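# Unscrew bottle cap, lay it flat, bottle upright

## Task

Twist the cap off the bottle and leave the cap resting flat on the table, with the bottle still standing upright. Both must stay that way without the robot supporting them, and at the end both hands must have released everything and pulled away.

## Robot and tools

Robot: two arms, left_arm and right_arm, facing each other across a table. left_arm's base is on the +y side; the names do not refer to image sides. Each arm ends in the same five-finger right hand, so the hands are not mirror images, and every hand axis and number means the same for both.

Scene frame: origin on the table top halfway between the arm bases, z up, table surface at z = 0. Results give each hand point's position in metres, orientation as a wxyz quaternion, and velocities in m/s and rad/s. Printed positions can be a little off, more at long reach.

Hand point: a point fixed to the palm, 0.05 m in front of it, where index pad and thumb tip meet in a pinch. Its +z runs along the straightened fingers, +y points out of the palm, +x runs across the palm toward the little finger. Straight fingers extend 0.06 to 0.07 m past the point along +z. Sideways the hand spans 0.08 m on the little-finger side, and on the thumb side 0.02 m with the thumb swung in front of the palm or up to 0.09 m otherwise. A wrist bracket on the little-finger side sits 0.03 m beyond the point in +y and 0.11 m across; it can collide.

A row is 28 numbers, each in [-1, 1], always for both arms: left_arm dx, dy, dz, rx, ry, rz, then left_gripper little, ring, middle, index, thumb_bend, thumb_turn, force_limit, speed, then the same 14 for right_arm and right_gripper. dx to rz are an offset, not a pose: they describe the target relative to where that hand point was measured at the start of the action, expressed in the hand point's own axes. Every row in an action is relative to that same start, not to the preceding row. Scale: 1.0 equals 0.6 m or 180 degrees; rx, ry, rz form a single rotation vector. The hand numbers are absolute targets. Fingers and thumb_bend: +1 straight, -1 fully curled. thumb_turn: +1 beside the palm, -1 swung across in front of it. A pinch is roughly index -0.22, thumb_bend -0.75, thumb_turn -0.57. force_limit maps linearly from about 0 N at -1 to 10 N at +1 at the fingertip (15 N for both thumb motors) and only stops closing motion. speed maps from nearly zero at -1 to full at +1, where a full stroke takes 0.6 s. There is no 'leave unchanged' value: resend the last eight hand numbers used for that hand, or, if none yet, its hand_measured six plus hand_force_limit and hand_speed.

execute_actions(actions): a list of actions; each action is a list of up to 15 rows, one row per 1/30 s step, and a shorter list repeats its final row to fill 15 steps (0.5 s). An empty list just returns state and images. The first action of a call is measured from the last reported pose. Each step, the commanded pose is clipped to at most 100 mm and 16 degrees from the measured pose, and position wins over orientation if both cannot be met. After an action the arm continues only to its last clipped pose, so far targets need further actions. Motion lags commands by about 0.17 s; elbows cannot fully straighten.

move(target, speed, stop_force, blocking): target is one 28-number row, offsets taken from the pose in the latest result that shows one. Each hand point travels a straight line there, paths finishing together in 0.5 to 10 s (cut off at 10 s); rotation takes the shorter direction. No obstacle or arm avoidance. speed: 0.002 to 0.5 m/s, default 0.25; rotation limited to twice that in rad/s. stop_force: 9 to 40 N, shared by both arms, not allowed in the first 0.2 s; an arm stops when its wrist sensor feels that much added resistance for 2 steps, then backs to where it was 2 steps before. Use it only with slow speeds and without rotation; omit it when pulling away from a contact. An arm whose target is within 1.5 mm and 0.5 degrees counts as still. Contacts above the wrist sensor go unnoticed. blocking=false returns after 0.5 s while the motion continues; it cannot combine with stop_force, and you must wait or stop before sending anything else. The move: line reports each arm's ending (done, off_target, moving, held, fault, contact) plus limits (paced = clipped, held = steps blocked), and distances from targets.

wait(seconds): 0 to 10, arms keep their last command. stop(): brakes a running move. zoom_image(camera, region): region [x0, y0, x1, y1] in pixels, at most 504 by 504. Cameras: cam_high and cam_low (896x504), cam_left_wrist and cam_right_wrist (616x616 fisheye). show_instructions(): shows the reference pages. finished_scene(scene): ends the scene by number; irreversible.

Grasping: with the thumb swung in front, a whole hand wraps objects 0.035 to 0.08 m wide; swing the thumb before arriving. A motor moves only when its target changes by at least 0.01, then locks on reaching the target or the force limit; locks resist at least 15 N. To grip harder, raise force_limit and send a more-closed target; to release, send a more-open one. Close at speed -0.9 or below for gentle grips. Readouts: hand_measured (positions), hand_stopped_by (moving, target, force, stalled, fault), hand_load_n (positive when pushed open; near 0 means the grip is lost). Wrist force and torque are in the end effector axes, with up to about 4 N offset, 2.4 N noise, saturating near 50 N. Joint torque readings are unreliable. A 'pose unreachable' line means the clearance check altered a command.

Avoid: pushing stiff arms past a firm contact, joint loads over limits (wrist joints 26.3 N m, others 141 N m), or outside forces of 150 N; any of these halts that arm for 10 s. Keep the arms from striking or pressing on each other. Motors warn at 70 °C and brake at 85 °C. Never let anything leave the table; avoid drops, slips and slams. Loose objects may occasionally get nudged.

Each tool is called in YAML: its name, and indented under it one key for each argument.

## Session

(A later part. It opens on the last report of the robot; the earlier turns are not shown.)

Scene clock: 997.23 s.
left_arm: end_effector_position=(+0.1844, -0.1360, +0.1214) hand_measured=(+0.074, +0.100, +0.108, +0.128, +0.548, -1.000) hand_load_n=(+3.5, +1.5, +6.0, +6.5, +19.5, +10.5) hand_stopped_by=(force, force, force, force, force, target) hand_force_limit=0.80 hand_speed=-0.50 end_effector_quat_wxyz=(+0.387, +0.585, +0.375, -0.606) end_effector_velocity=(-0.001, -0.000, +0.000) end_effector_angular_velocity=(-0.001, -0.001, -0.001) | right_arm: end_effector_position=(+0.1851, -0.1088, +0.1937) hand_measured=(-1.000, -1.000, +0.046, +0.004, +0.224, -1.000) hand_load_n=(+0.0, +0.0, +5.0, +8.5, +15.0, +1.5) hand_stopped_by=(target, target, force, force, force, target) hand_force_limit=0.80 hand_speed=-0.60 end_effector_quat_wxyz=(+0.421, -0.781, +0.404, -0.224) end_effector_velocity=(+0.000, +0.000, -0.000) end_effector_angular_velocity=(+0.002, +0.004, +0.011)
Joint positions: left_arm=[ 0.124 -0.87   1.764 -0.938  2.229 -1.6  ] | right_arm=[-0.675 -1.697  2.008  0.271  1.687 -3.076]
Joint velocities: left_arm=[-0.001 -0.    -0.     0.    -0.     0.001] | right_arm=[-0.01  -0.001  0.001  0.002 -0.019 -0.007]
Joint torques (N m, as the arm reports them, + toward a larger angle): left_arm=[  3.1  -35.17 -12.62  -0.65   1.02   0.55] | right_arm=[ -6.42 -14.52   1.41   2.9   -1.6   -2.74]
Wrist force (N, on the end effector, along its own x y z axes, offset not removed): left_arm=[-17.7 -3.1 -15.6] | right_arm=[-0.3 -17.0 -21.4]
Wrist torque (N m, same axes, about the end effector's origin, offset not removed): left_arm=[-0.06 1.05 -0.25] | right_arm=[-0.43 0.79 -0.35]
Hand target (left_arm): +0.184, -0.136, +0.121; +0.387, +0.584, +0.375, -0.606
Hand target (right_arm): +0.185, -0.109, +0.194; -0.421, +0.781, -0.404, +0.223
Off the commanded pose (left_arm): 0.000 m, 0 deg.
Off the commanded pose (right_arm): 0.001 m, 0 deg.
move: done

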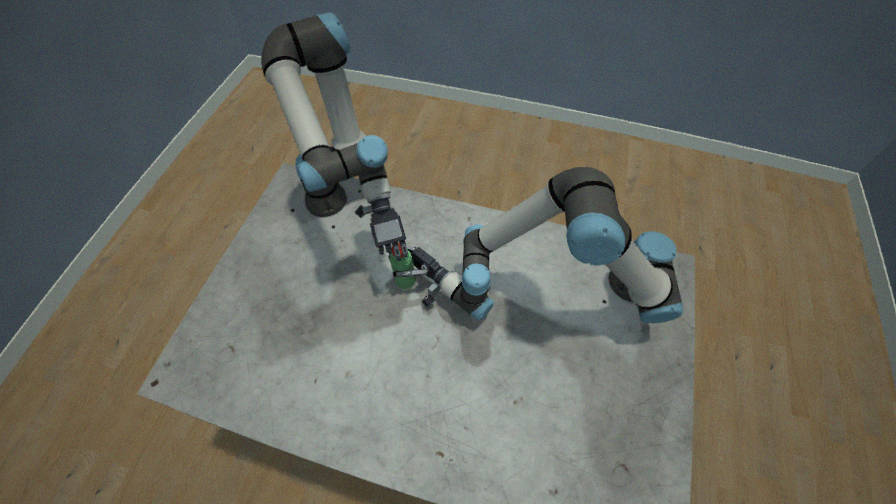

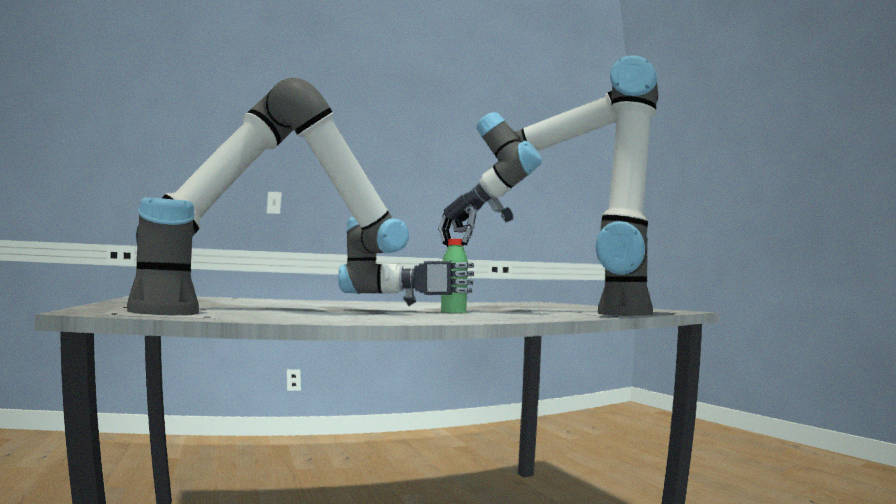

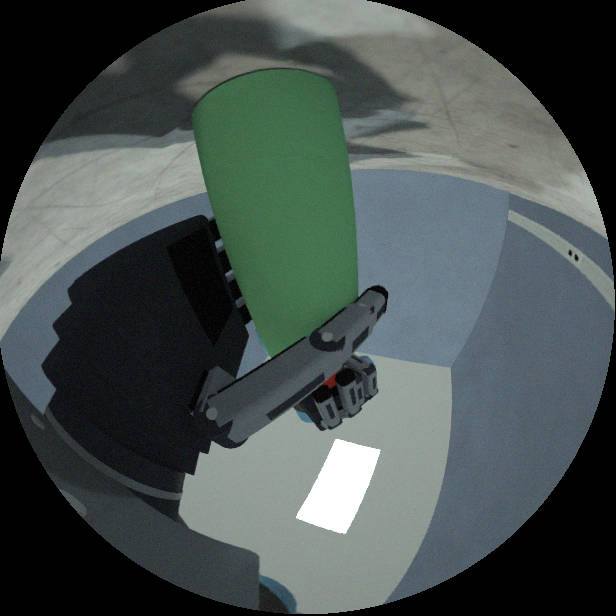

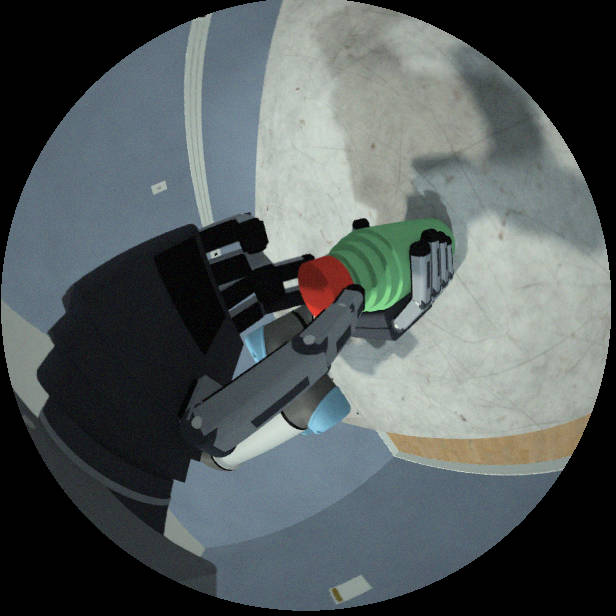

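execute_actions:
  actions: []

Scene clock: 1023.87 s.
left_arm: end_effector_position=(+0.1845, -0.1360, +0.1215) hand_measured=(+0.074, +0.100, +0.108, +0.128, +0.548, -1.000) hand_load_n=(+3.5, +1.5, +6.0, +6.5, +19.5, +10.5) hand_stopped_by=(force, force, force, force, force, target) hand_force_limit=0.80 hand_speed=-0.50 end_effector_quat_wxyz=(+0.387, +0.584, +0.375, -0.606) end_effector_velocity=(-0.001, +0.000, -0.000) end_effector_angular_velocity=(+0.001, +0.000, -0.001) | right_arm: end_effector_position=(+0.1851, -0.1088, +0.1937) hand_measured=(-1.000, -1.000, +0.046, +0.004, +0.224, -1.000) hand_load_n=(+0.0, +0.0, +5.0, +8.5, +15.0, +1.5) hand_stopped_by=(target, target, force, force, force, target) hand_force_limit=0.80 hand_speed=-0.60 end_effector_quat_wxyz=(+0.421, -0.781, +0.404, -0.223) end_effector_velocity=(+0.000, +0.000, +0.000) end_effector_angular_velocity=(-0.000, -0.001, +0.001)
Joint positions: left_arm=[ 0.124 -0.87   1.764 -0.938  2.229 -1.6  ] | right_arm=[-0.676 -1.697  2.008  0.271  1.685 -3.077]
Joint velocities: left_arm=[-0.001 -0.     0.001 -0.     0.    -0.   ] | right_arm=[ 0.     0.    -0.001 -0.    -0.    -0.001]
Joint torques (N m, as the arm reports them, + toward a larger angle): left_arm=[  4.17 -26.49 -22.15  -0.69  -1.97   0.65] | right_arm=[ -5.14 -16.43   1.87   2.68  -1.6   -2.79]
Wrist force (N, on the end effector, along its own x y z axes, offset not removed): left_arm=[-13.7 -5.4 -16.1] | right_arm=[-0.1 -17.3 -18.2]
Wrist torque (N m, same axes, about the end effector's origin, offset not removed): left_arm=[-0.13 0.38 -0.02] | right_arm=[-0.72 0.65 -0.34]
Hand target (left_arm): +0.184, -0.136, +0.121; +0.387, +0.584, +0.375, -0.606
Hand target (right_arm): +0.185, -0.109, +0.194; -0.421, +0.781, -0.404, +0.223
Off the commanded pose (left_arm): 0.000 m, 0 deg.
Off the commanded pose (right_arm): 0.001 m, 0 deg.

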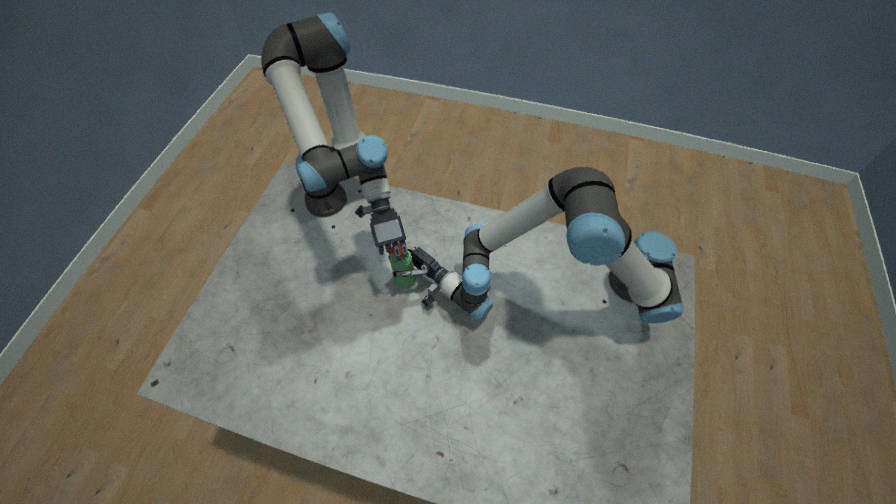

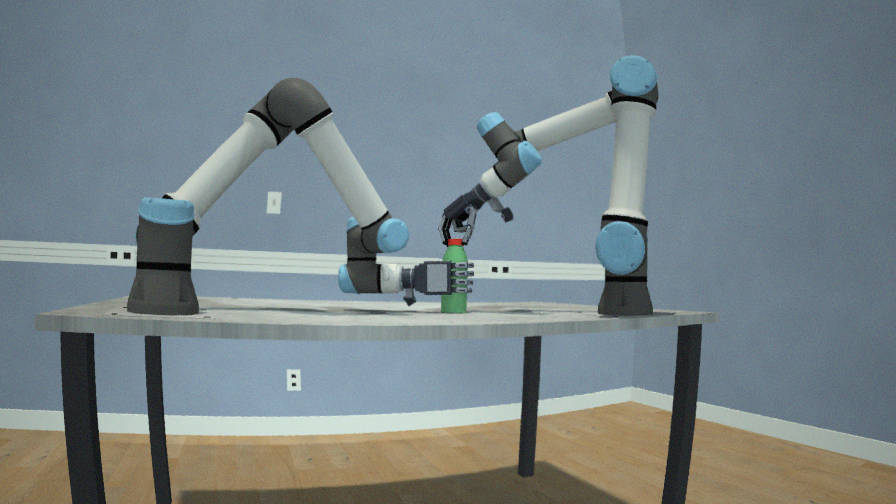

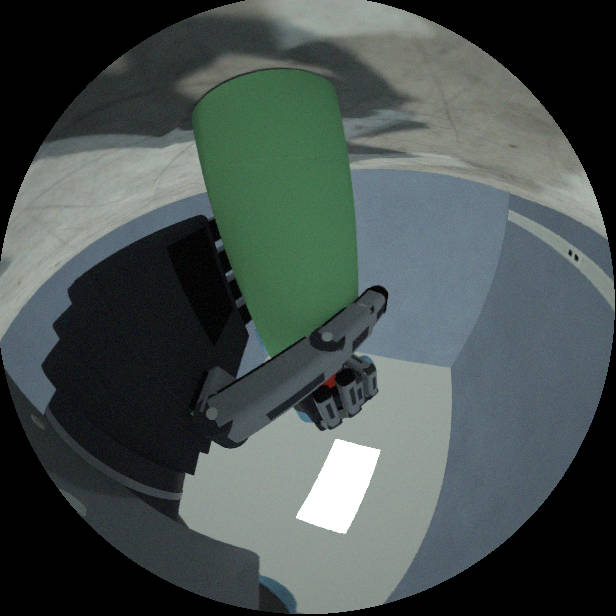

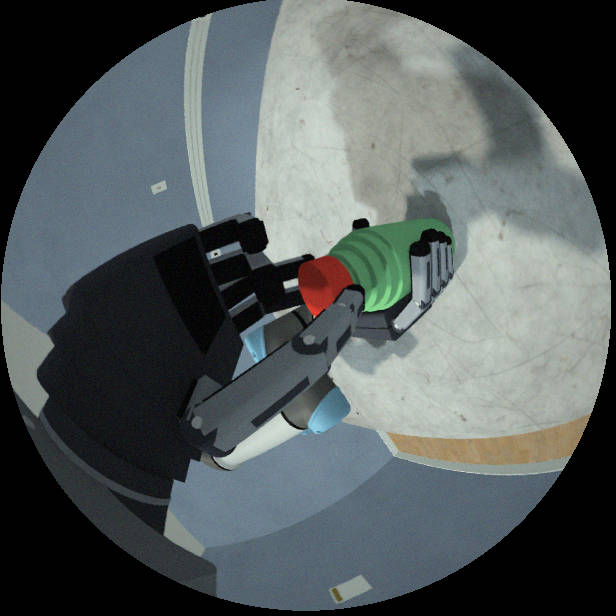

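move:
  target: [0,0,0,0,0,0,-0.75,-0.75,-0.75,-0.75,-0.65,-1,0.8,-0.5, 0,-0.0032,-0.0042,0,0,0,-1,-1,-0.3,-0.3,-0.8,-1,0.8,-0.6]
  speed: 0.02

Scene clock: 1034.50 s.
left_arm: end_effector_position=(+0.1845, -0.1361, +0.1215) hand_measured=(+0.040, +0.064, +0.088, +0.108, +0.550, -0.998) hand_load_n=(+5.5, +8.0, +9.0, +12.5, +26.5, +17.5) hand_stopped_by=(force, force, force, force, force, target) hand_force_limit=0.80 hand_speed=-0.50 end_effector_quat_wxyz=(+0.387, +0.584, +0.375, -0.606) end_effector_velocity=(+0.000, -0.000, +0.001) end_effector_angular_velocity=(-0.001, +0.000, +0.000) | right_arm: end_effector_position=(+0.1843, -0.1094, +0.1965) hand_measured=(-1.000, -1.000, +0.046, +0.004, +0.224, -1.000) hand_load_n=(+0.0, +0.0, +7.5, +10.0, +14.5, +1.0) hand_stopped_by=(target, target, force, force, force, target) hand_force_limit=0.80 hand_speed=-0.60 end_effector_quat_wxyz=(+0.421, -0.781, +0.404, -0.223) end_effector_velocity=(-0.000, -0.000, +0.001) end_effector_angular_velocity=(+0.001, +0.001, -0.001)
Joint positions: left_arm=[ 0.124 -0.87   1.764 -0.938  2.229 -1.6  ] | right_arm=[-0.676 -1.702  2.004  0.279  1.686 -3.076]
Joint velocities: left_arm=[ 0.    -0.001 -0.    -0.     0.    -0.001] | right_arm=[ 0.    -0.001 -0.001  0.003  0.001  0.002]
Joint torques (N m, as the arm reports them, + toward a larger angle): left_arm=[  4.71 -33.21  -7.3   -1.03  -1.43   0.64] | right_arm=[  7.66 -32.46 -39.74   2.     1.64   2.61]
Wrist force (N, on the end effector, along its own x y z axes, offset not removed): left_arm=[-13.7 -3.3 2.7] | right_arm=[0.0 6.9 7.5]
Wrist torque (N m, same axes, about the end effector's origin, offset not removed): left_arm=[-0.34 0.56 0.03] | right_arm=[0.00 0.12 -0.11]
Hand target (left_arm): +0.184, -0.136, +0.121; +0.387, +0.584, +0.375, -0.606
Hand target (right_arm): +0.184, -0.109, +0.197; -0.421, +0.781, -0.404, +0.223
Off the commanded pose (left_arm): 0.000 m, 0 deg.
Off the commanded pose (right_arm): 0.000 m, 0 deg.
move: done

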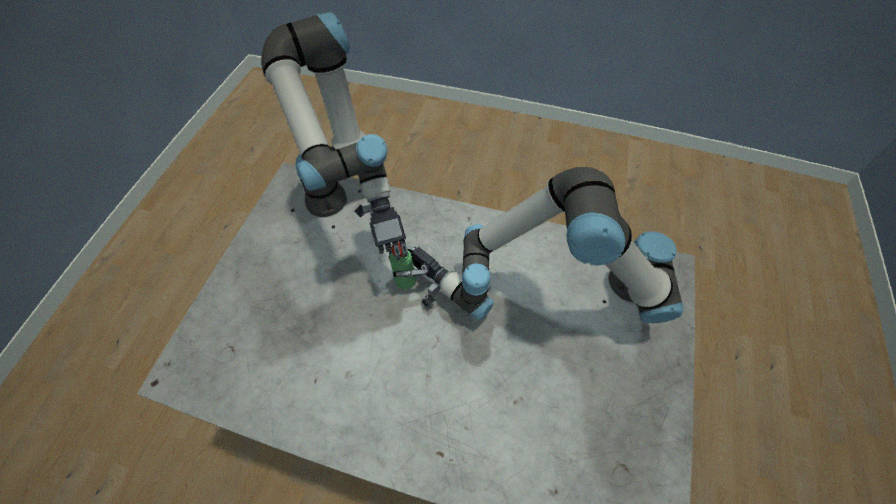

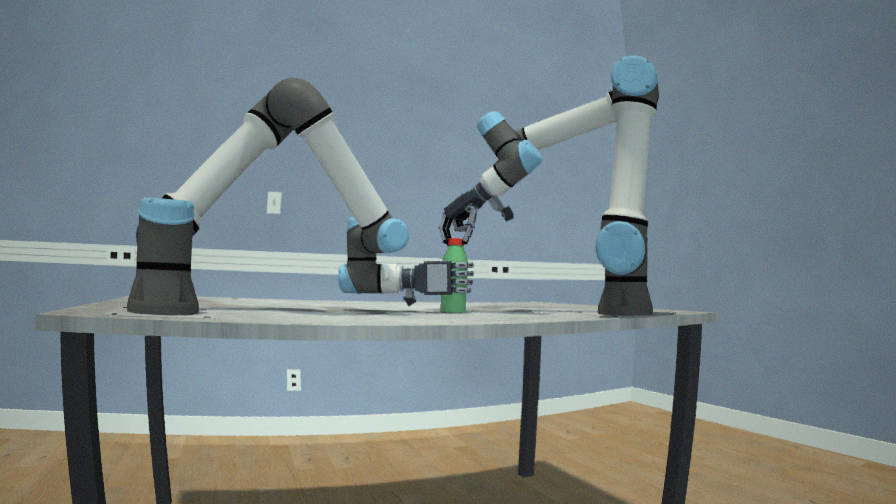

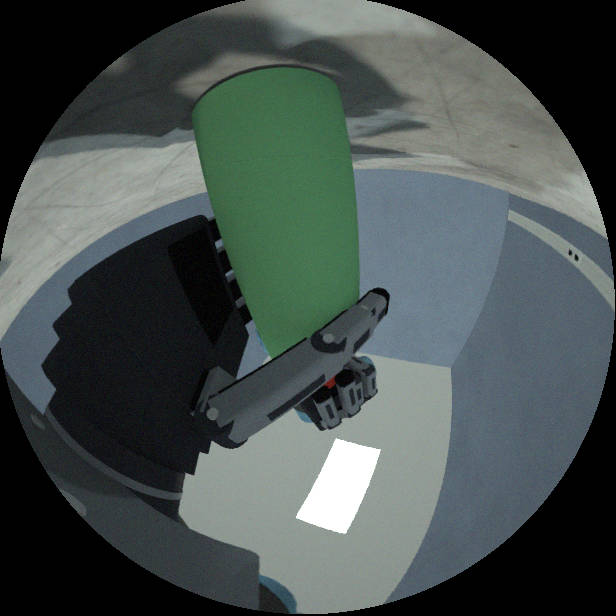

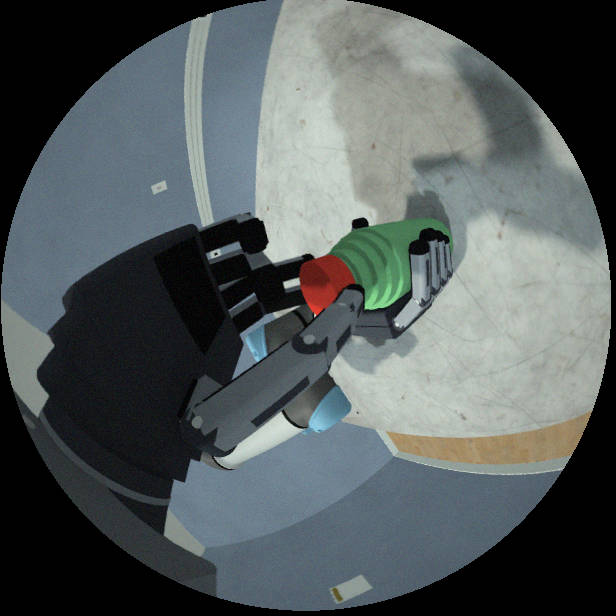

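move:
  target: [0,0,0,0,0,0,-0.75,-0.75,-0.75,-0.75,-0.65,-1,0.8,-0.5, 0.0038,0.0106,-0.0156,0,-0.322,-0.218,-1,-1,-0.3,-0.3,-0.8,-1,0.8,-0.6]
  speed: 0.4

Scene clock: 1064.33 s.
left_arm: end_effector_position=(+0.1844, -0.1360, +0.1214) hand_measured=(+0.040, +0.064, +0.088, +0.106, +0.550, -0.998) hand_load_n=(+8.5, +9.0, +7.0, +9.0, +26.5, +12.0) hand_stopped_by=(force, force, force, force, force, target) hand_force_limit=0.80 hand_speed=-0.50 end_effector_quat_wxyz=(+0.387, +0.585, +0.375, -0.606) end_effector_velocity=(-0.001, +0.000, -0.000) end_effector_angular_velocity=(-0.000, -0.001, -0.001) | right_arm: end_effector_position=(+0.1766, -0.1180, +0.1960) hand_measured=(-1.000, -1.000, +0.044, +0.004, +0.224, -1.000) hand_load_n=(+0.0, +0.0, +5.0, +10.5, +14.0, +2.0) hand_stopped_by=(target, target, force, force, force, target) hand_force_limit=0.80 hand_speed=-0.60 end_effector_quat_wxyz=(-0.465, +0.876, +0.120, -0.052) end_effector_velocity=(-0.000, -0.000, +0.000) end_effector_angular_velocity=(-0.001, +0.001, +0.011)
Joint positions: left_arm=[ 0.124 -0.87   1.764 -0.938  2.229 -1.6  ] | right_arm=[-1.112 -1.328  1.803  1.007  0.599 -4.63 ]
Joint velocities: left_arm=[-0.001 -0.     0.001 -0.    -0.     0.001] | right_arm=[ 0.001  0.006 -0.004  0.015 -0.    -0.019]
Joint torques (N m, as the arm reports them, + toward a larger angle): left_arm=[ -4.14 -27.75 -18.44   2.9   -0.54   0.71] | right_arm=[  6.53 -10.15 -25.76   2.9    3.17  -3.14]
Wrist force (N, on the end effector, along its own x y z axes, offset not removed): left_arm=[-11.0 0.0 1.3] | right_arm=[1.0 -19.4 -11.2]
Wrist torque (N m, same axes, about the end effector's origin, offset not removed): left_arm=[0.35 0.12 -0.03] | right_arm=[-0.74 0.16 -0.22]
Hand target (left_arm): +0.184, -0.136, +0.121; +0.387, +0.584, +0.375, -0.606
Hand target (right_arm): +0.177, -0.118, +0.196; -0.465, +0.876, +0.120, -0.052
Off the commanded pose (left_arm): 0.000 m, 0 deg.
Off the commanded pose (right_arm): 0.000 m, 0 deg.
move: done

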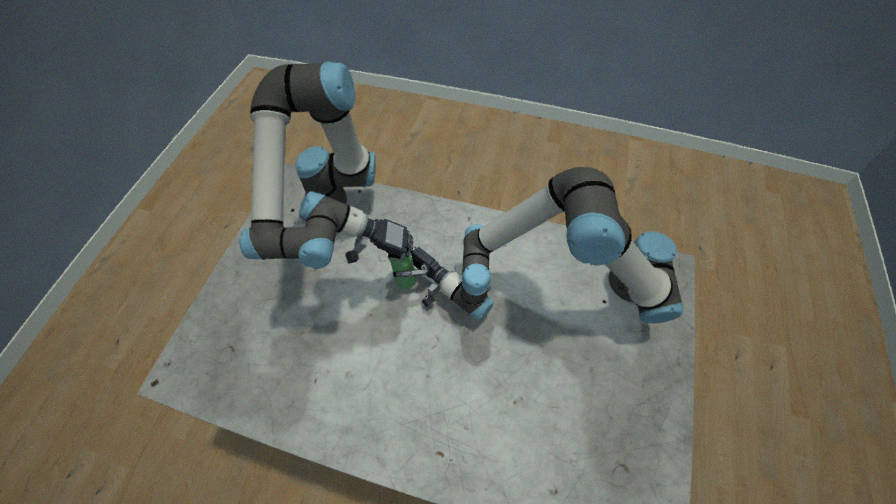

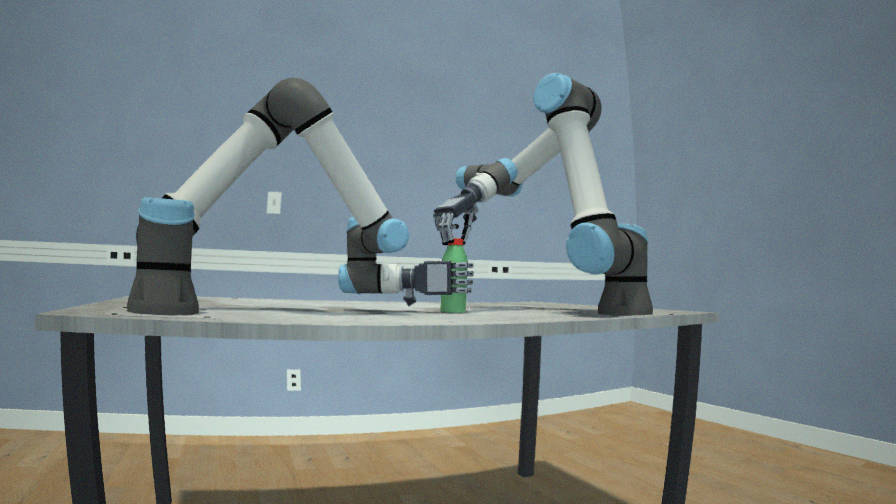

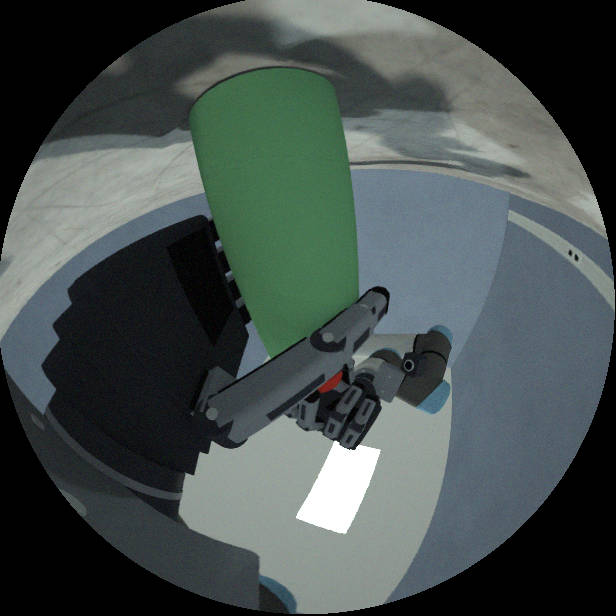

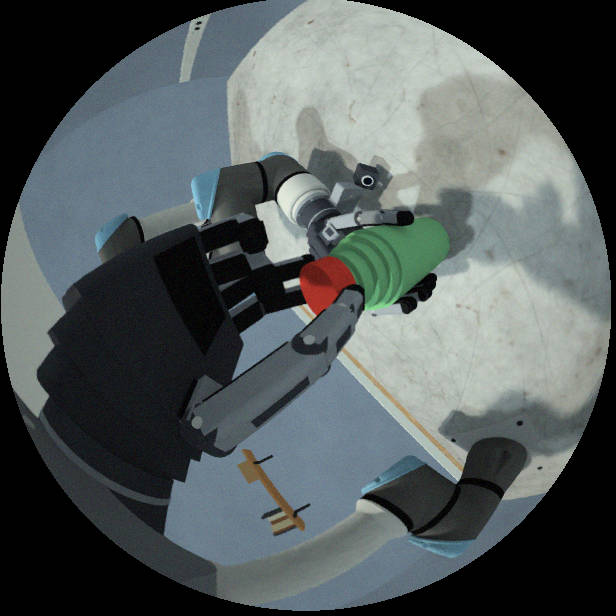

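move:
  target: [0,0,0,0,0,0,-0.75,-0.75,-0.75,-0.75,-0.65,-1,0.8,-0.5, 0.0046,0.0058,-0.0175,0,-0.322,-0.218,-1,-1,-0.3,-0.3,-0.8,-1,0.8,-0.6]
  speed: 0.4

Scene clock: 1077.03 s.
left_arm: end_effector_position=(+0.1844, -0.1361, +0.1214) hand_measured=(+0.040, +0.064, +0.088, +0.106, +0.550, -0.998) hand_load_n=(+8.0, +8.0, +5.5, +7.0, +28.0, +11.0) hand_stopped_by=(force, force, force, force, force, target) hand_force_limit=0.80 hand_speed=-0.50 end_effector_quat_wxyz=(+0.387, +0.585, +0.375, -0.606) end_effector_velocity=(-0.000, -0.000, -0.000) end_effector_angular_velocity=(+0.000, +0.000, -0.000) | right_arm: end_effector_position=(+0.1817, -0.1274, +0.1987) hand_measured=(-1.000, -1.000, +0.044, +0.004, +0.224, -1.000) hand_load_n=(+0.0, +0.0, +2.0, +17.0, +12.5, +2.5) hand_stopped_by=(target, target, force, force, force, target) hand_force_limit=0.80 hand_speed=-0.60 end_effector_quat_wxyz=(-0.341, +0.655, +0.600, -0.308) end_effector_velocity=(-0.000, -0.000, -0.000) end_effector_angular_velocity=(-0.001, +0.001, +0.010)
Joint positions: left_arm=[ 0.124 -0.87   1.764 -0.938  2.229 -1.6  ] | right_arm=[-0.875 -0.896  1.364  1.952  1.062 -5.886]
Joint velocities: left_arm=[-0.     0.    -0.001  0.001  0.    -0.   ] | right_arm=[ 0.003  0.002 -0.003  0.004  0.006 -0.006]
Joint torques (N m, as the arm reports them, + toward a larger angle): left_arm=[ -2.02 -23.04 -10.33   0.61   2.62   0.74] | right_arm=[  4.84 -28.99 -34.13   3.98   0.11  -3.18]
Wrist force (N, on the end effector, along its own x y z axes, offset not removed): left_arm=[-11.1 4.8 -9.7] | right_arm=[-4.6 -10.1 0.9]
Wrist torque (N m, same axes, about the end effector's origin, offset not removed): left_arm=[0.62 -0.38 0.03] | right_arm=[-0.49 0.12 -0.15]
Hand target (left_arm): +0.184, -0.136, +0.121; +0.387, +0.585, +0.375, -0.606
Hand target (right_arm): +0.182, -0.127, +0.199; -0.341, +0.654, +0.600, -0.309
Off the commanded pose (left_arm): 0.000 m, 0 deg.
Off the commanded pose (right_arm): 0.001 m, 0 deg.
move: done

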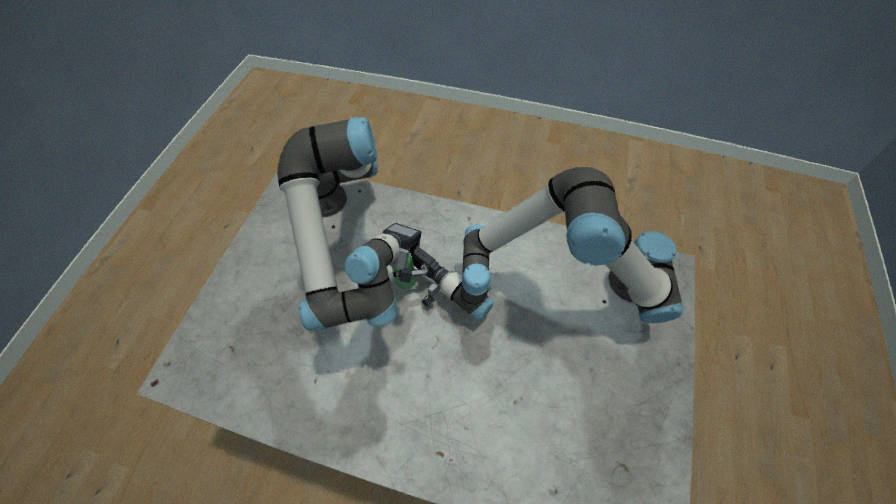

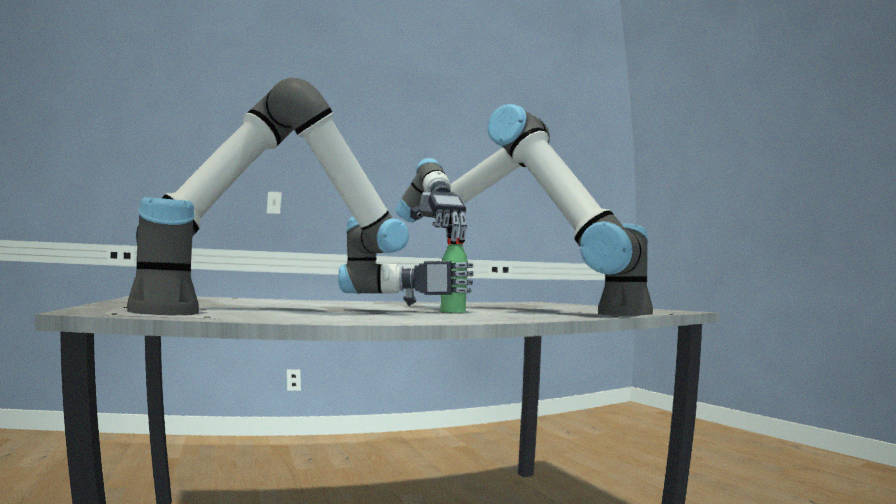

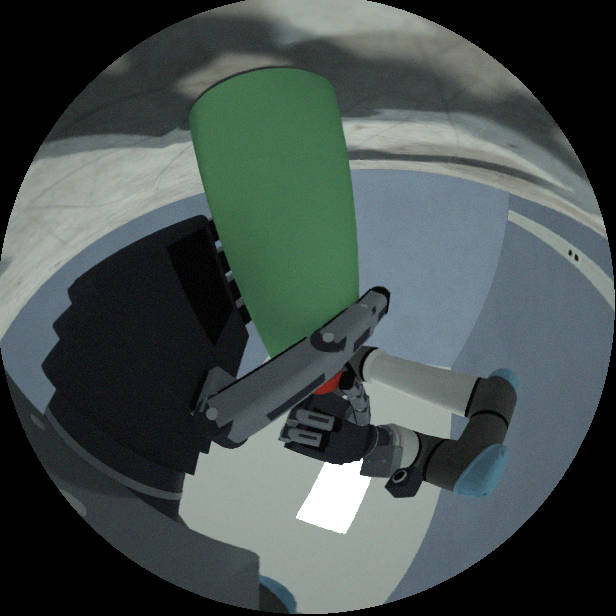

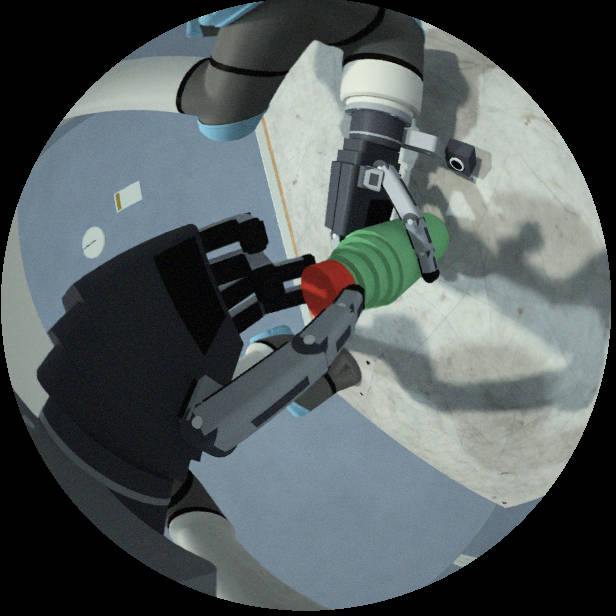

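move:
  target: [0,0,0,0,0,0,-0.75,-0.75,-0.75,-0.75,-0.65,-1,0.8,-0.5, -0.0012,-0.0065,-0.0024,0,0,0,-1,-1,-0.3,-0.3,-0.8,-1,0.8,-0.6]
  speed: 0.02

zoom_image:
  camera: "cam_low"
  region: [410,200,510,320]

Scene clock: 1085.50 s.
left_arm: end_effector_position=(+0.1844, -0.1360, +0.1214) hand_measured=(+0.040, +0.064, +0.088, +0.106, +0.550, -0.998) hand_load_n=(+8.0, +8.5, +7.5, +9.5, +26.5, +12.0) hand_stopped_by=(force, force, force, force, force, target) hand_force_limit=0.80 hand_speed=-0.50 end_effector_quat_wxyz=(+0.387, +0.585, +0.375, -0.606) end_effector_velocity=(+0.000, -0.000, +0.001) end_effector_angular_velocity=(-0.002, +0.001, +0.000) | right_arm: end_effector_position=(+0.1806, -0.1280, +0.2025) hand_measured=(-1.000, -1.000, +0.044, +0.004, +0.224, -1.000) hand_load_n=(+0.0, +0.0, +1.5, +14.0, +14.5, -1.0) hand_stopped_by=(target, target, force, force, force, target) hand_force_limit=0.80 hand_speed=-0.60 end_effector_quat_wxyz=(-0.341, +0.655, +0.600, -0.308) end_effector_velocity=(-0.000, -0.001, +0.002) end_effector_angular_velocity=(-0.000, -0.000, -0.000)
Joint positions: left_arm=[ 0.124 -0.87   1.764 -0.938  2.229 -1.6  ] | right_arm=[-0.875 -0.903  1.365  1.958  1.062 -5.886]
Joint velocities: left_arm=[ 0.     0.    -0.001 -0.001 -0.    -0.001] | right_arm=[-0.001 -0.003  0.     0.002  0.001 -0.   ]
Joint torques (N m, as the arm reports them, + toward a larger angle): left_arm=[  4.93 -30.19  -9.99   0.61  -0.78   0.72] | right_arm=[ -6.11 -54.53  -2.39   4.96  -1.89   2.13]
Wrist force (N, on the end effector, along its own x y z axes, offset not removed): left_arm=[-6.2 0.1 3.5] | right_arm=[-0.2 -3.2 -1.7]
Wrist torque (N m, same axes, about the end effector's origin, offset not removed): left_arm=[-0.01 -0.58 0.27] | right_arm=[-0.22 0.21 -0.23]
Hand target (left_arm): +0.184, -0.136, +0.121; +0.387, +0.585, +0.375, -0.606
Hand target (right_arm): +0.181, -0.128, +0.203; -0.341, +0.655, +0.600, -0.308
Off the commanded pose (left_arm): 0.000 m, 0 deg.
Off the commanded pose (right_arm): 0.000 m, 0 deg.
move: done

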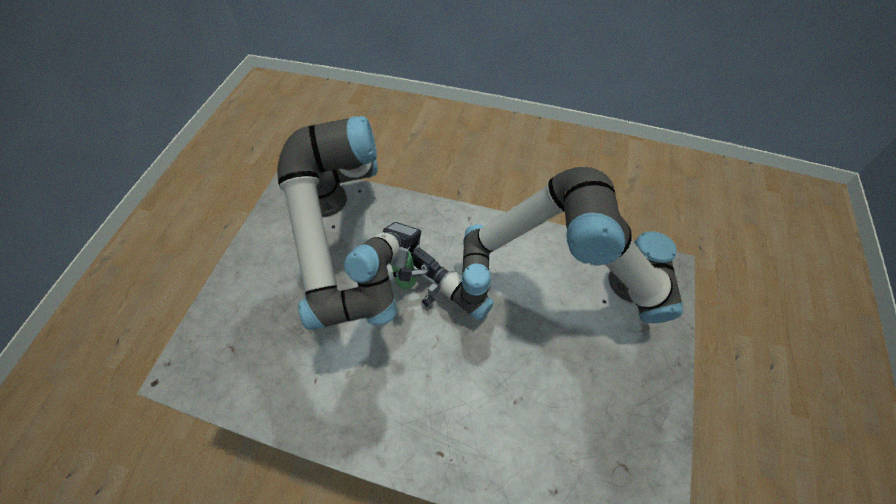

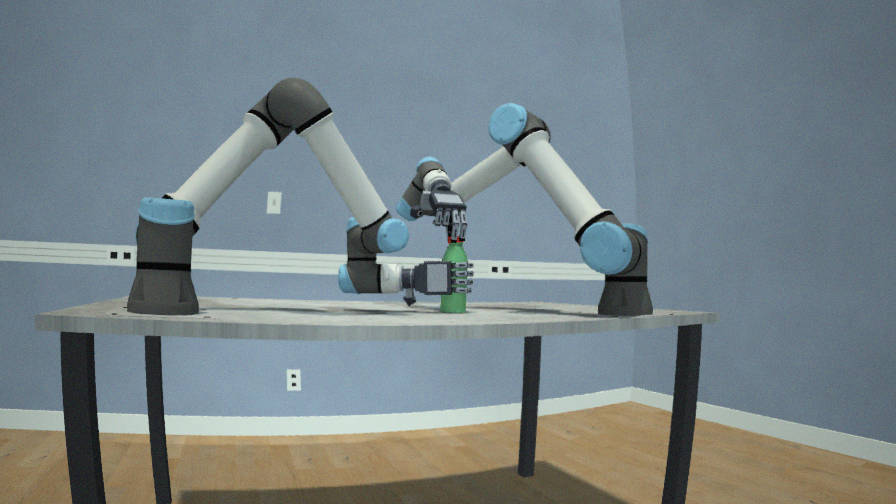

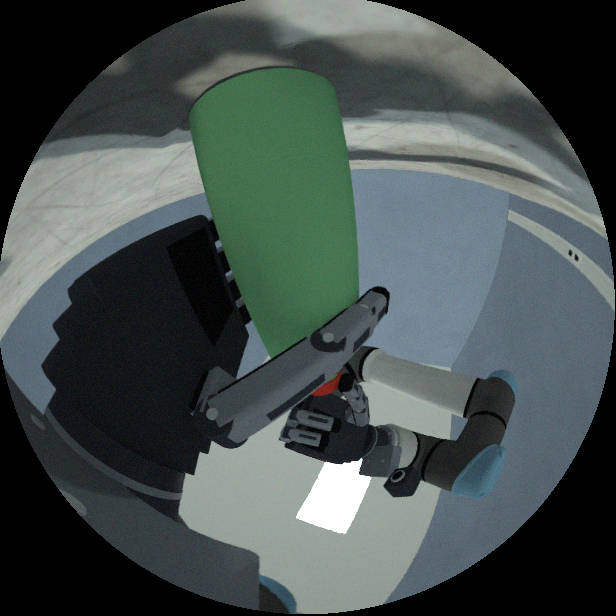

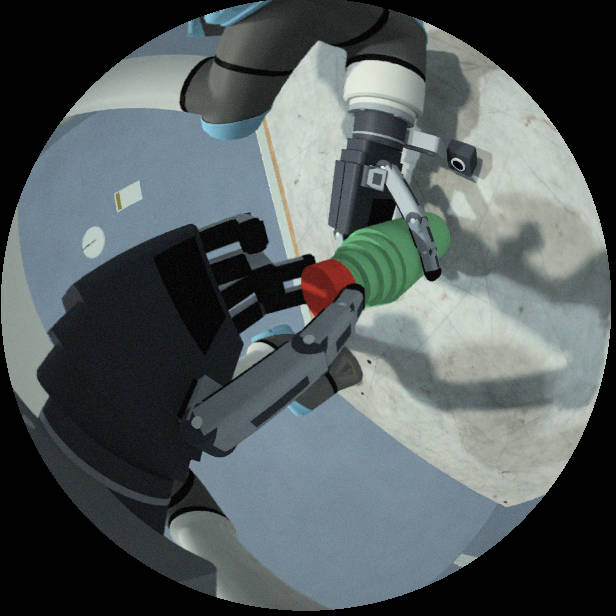

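Region (410, 200, 510, 320) of cam_low's 896x504 image, scaled by 4.200, with more detail than that image has.

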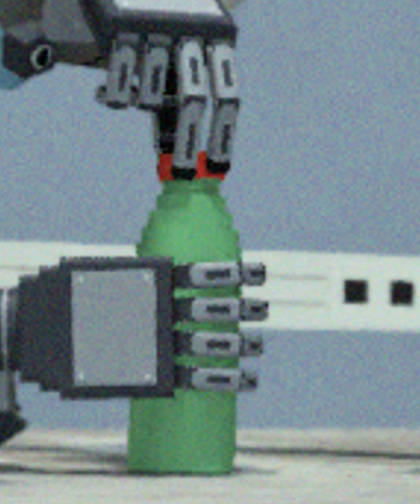

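move:
  target: [0,0,0,0,0,0,-0.75,-0.75,-0.75,-0.75,-0.65,-1,0.8,-0.5, 0,-0.0414,-0.028,0,0,0,-1,-1,-0.35,-0.3,-0.8,-1,0.8,-0.6]
  speed: 0.05

zoom_image:
  camera: "cam_low"
  region: [410,200,510,320]

Scene clock: 1098.30 s.
left_arm: end_effector_position=(+0.1844, -0.1361, +0.1214) hand_measured=(+0.040, +0.064, +0.088, +0.106, +0.550, -0.998) hand_load_n=(+8.0, +8.5, +7.5, +9.5, +26.5, +12.5) hand_stopped_by=(force, force, force, force, force, target) hand_force_limit=0.80 hand_speed=-0.50 end_effector_quat_wxyz=(+0.387, +0.585, +0.375, -0.606) end_effector_velocity=(-0.001, +0.000, -0.000) end_effector_angular_velocity=(+0.000, +0.001, -0.001) | right_arm: end_effector_position=(+0.1800, -0.1281, +0.2324) hand_measured=(-1.000, -1.000, +0.016, +0.004, +0.224, -1.000) hand_load_n=(+0.0, +0.0, +11.0, +9.5, +19.0, +2.0) hand_stopped_by=(target, target, force, force, force, target) hand_force_limit=0.80 hand_speed=-0.60 end_effector_quat_wxyz=(-0.341, +0.655, +0.600, -0.308) end_effector_velocity=(+0.000, +0.000, +0.002) end_effector_angular_velocity=(+0.000, -0.001, -0.001)
Joint positions: left_arm=[ 0.124 -0.87   1.764 -0.938  2.229 -1.6  ] | right_arm=[-0.875 -0.934  1.335  2.019  1.062 -5.885]
Joint velocities: left_arm=[-0.001 -0.     0.001 -0.001  0.    -0.001] | right_arm=[ 0.    -0.001 -0.004  0.004 -0.001  0.001]
Joint torques (N m, as the arm reports them, + toward a larger angle): left_arm=[ -6.45 -29.83  -9.69   0.66  -0.76   0.87] | right_arm=[  7.31 -51.96 -30.87   5.27  -2.08   2.37]
Wrist force (N, on the end effector, along its own x y z axes, offset not removed): left_arm=[-13.4 -1.0 1.2] | right_arm=[-1.4 -3.8 -0.1]
Wrist torque (N m, same axes, about the end effector's origin, offset not removed): left_arm=[-0.05 0.52 -0.39] | right_arm=[-0.46 0.24 -0.34]
Hand target (left_arm): +0.184, -0.136, +0.121; +0.387, +0.585, +0.375, -0.606
Hand target (right_arm): +0.180, -0.128, +0.233; -0.341, +0.655, +0.600, -0.308
Off the commanded pose (left_arm): 0.000 m, 0 deg.
Off the commanded pose (right_arm): 0.000 m, 0 deg.
move: done

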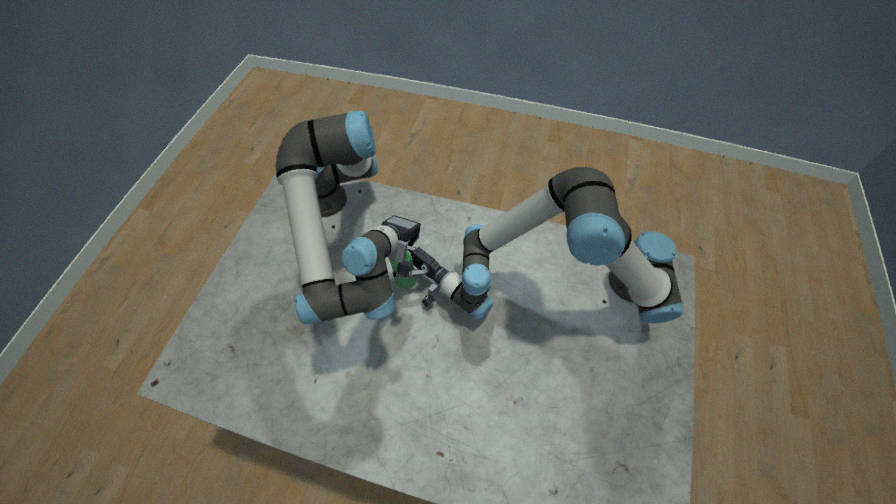

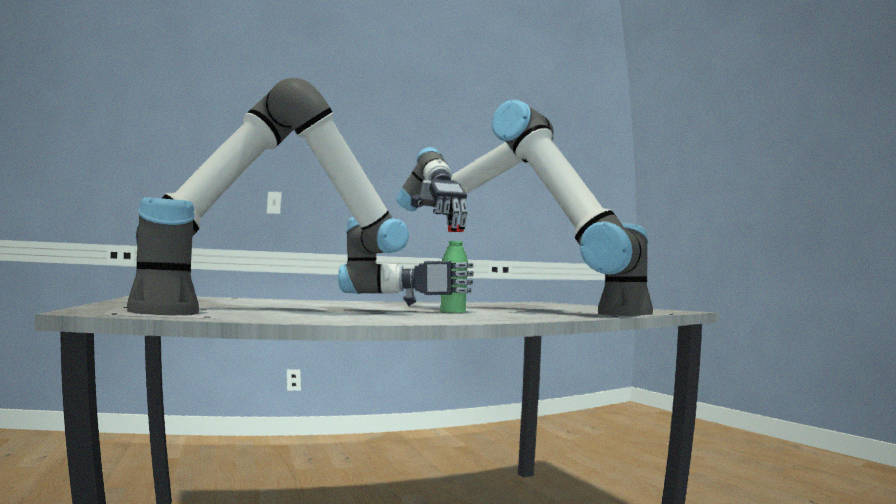

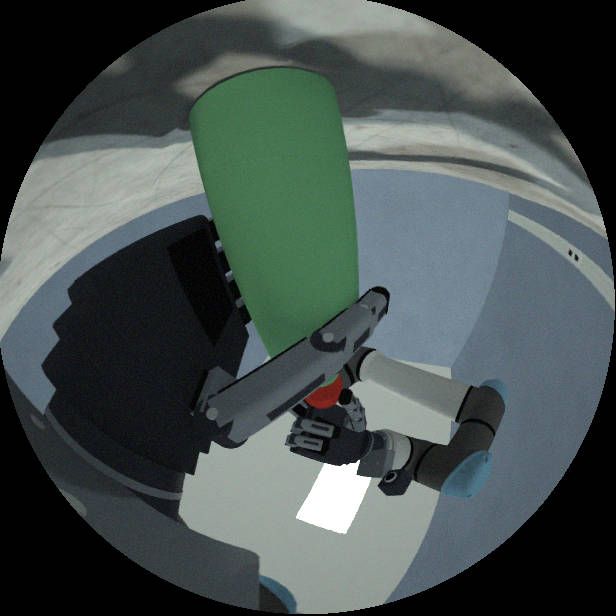

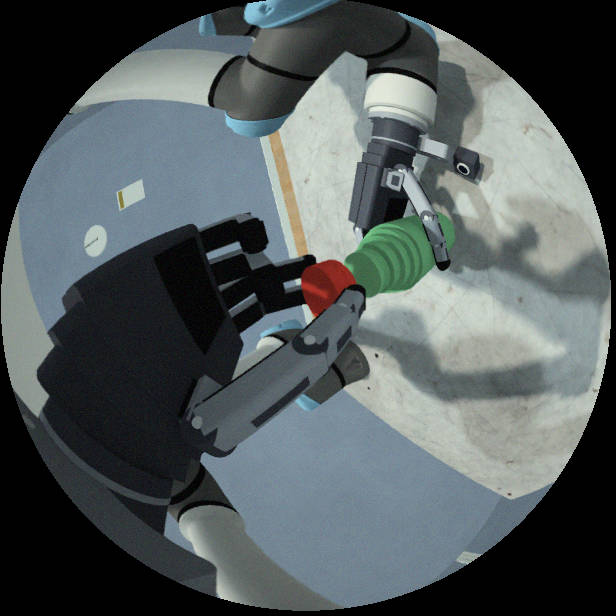

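Region (410, 200, 510, 320) of cam_low's 896x504 image, scaled by 4.200, with more detail than that image has.

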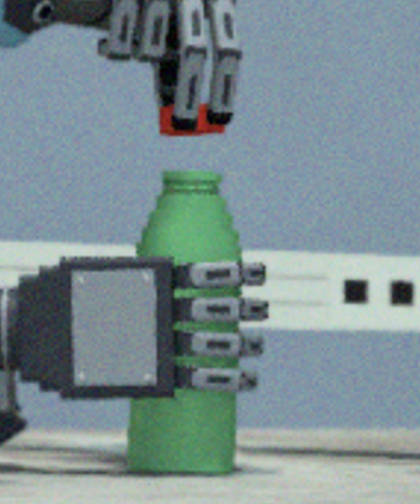

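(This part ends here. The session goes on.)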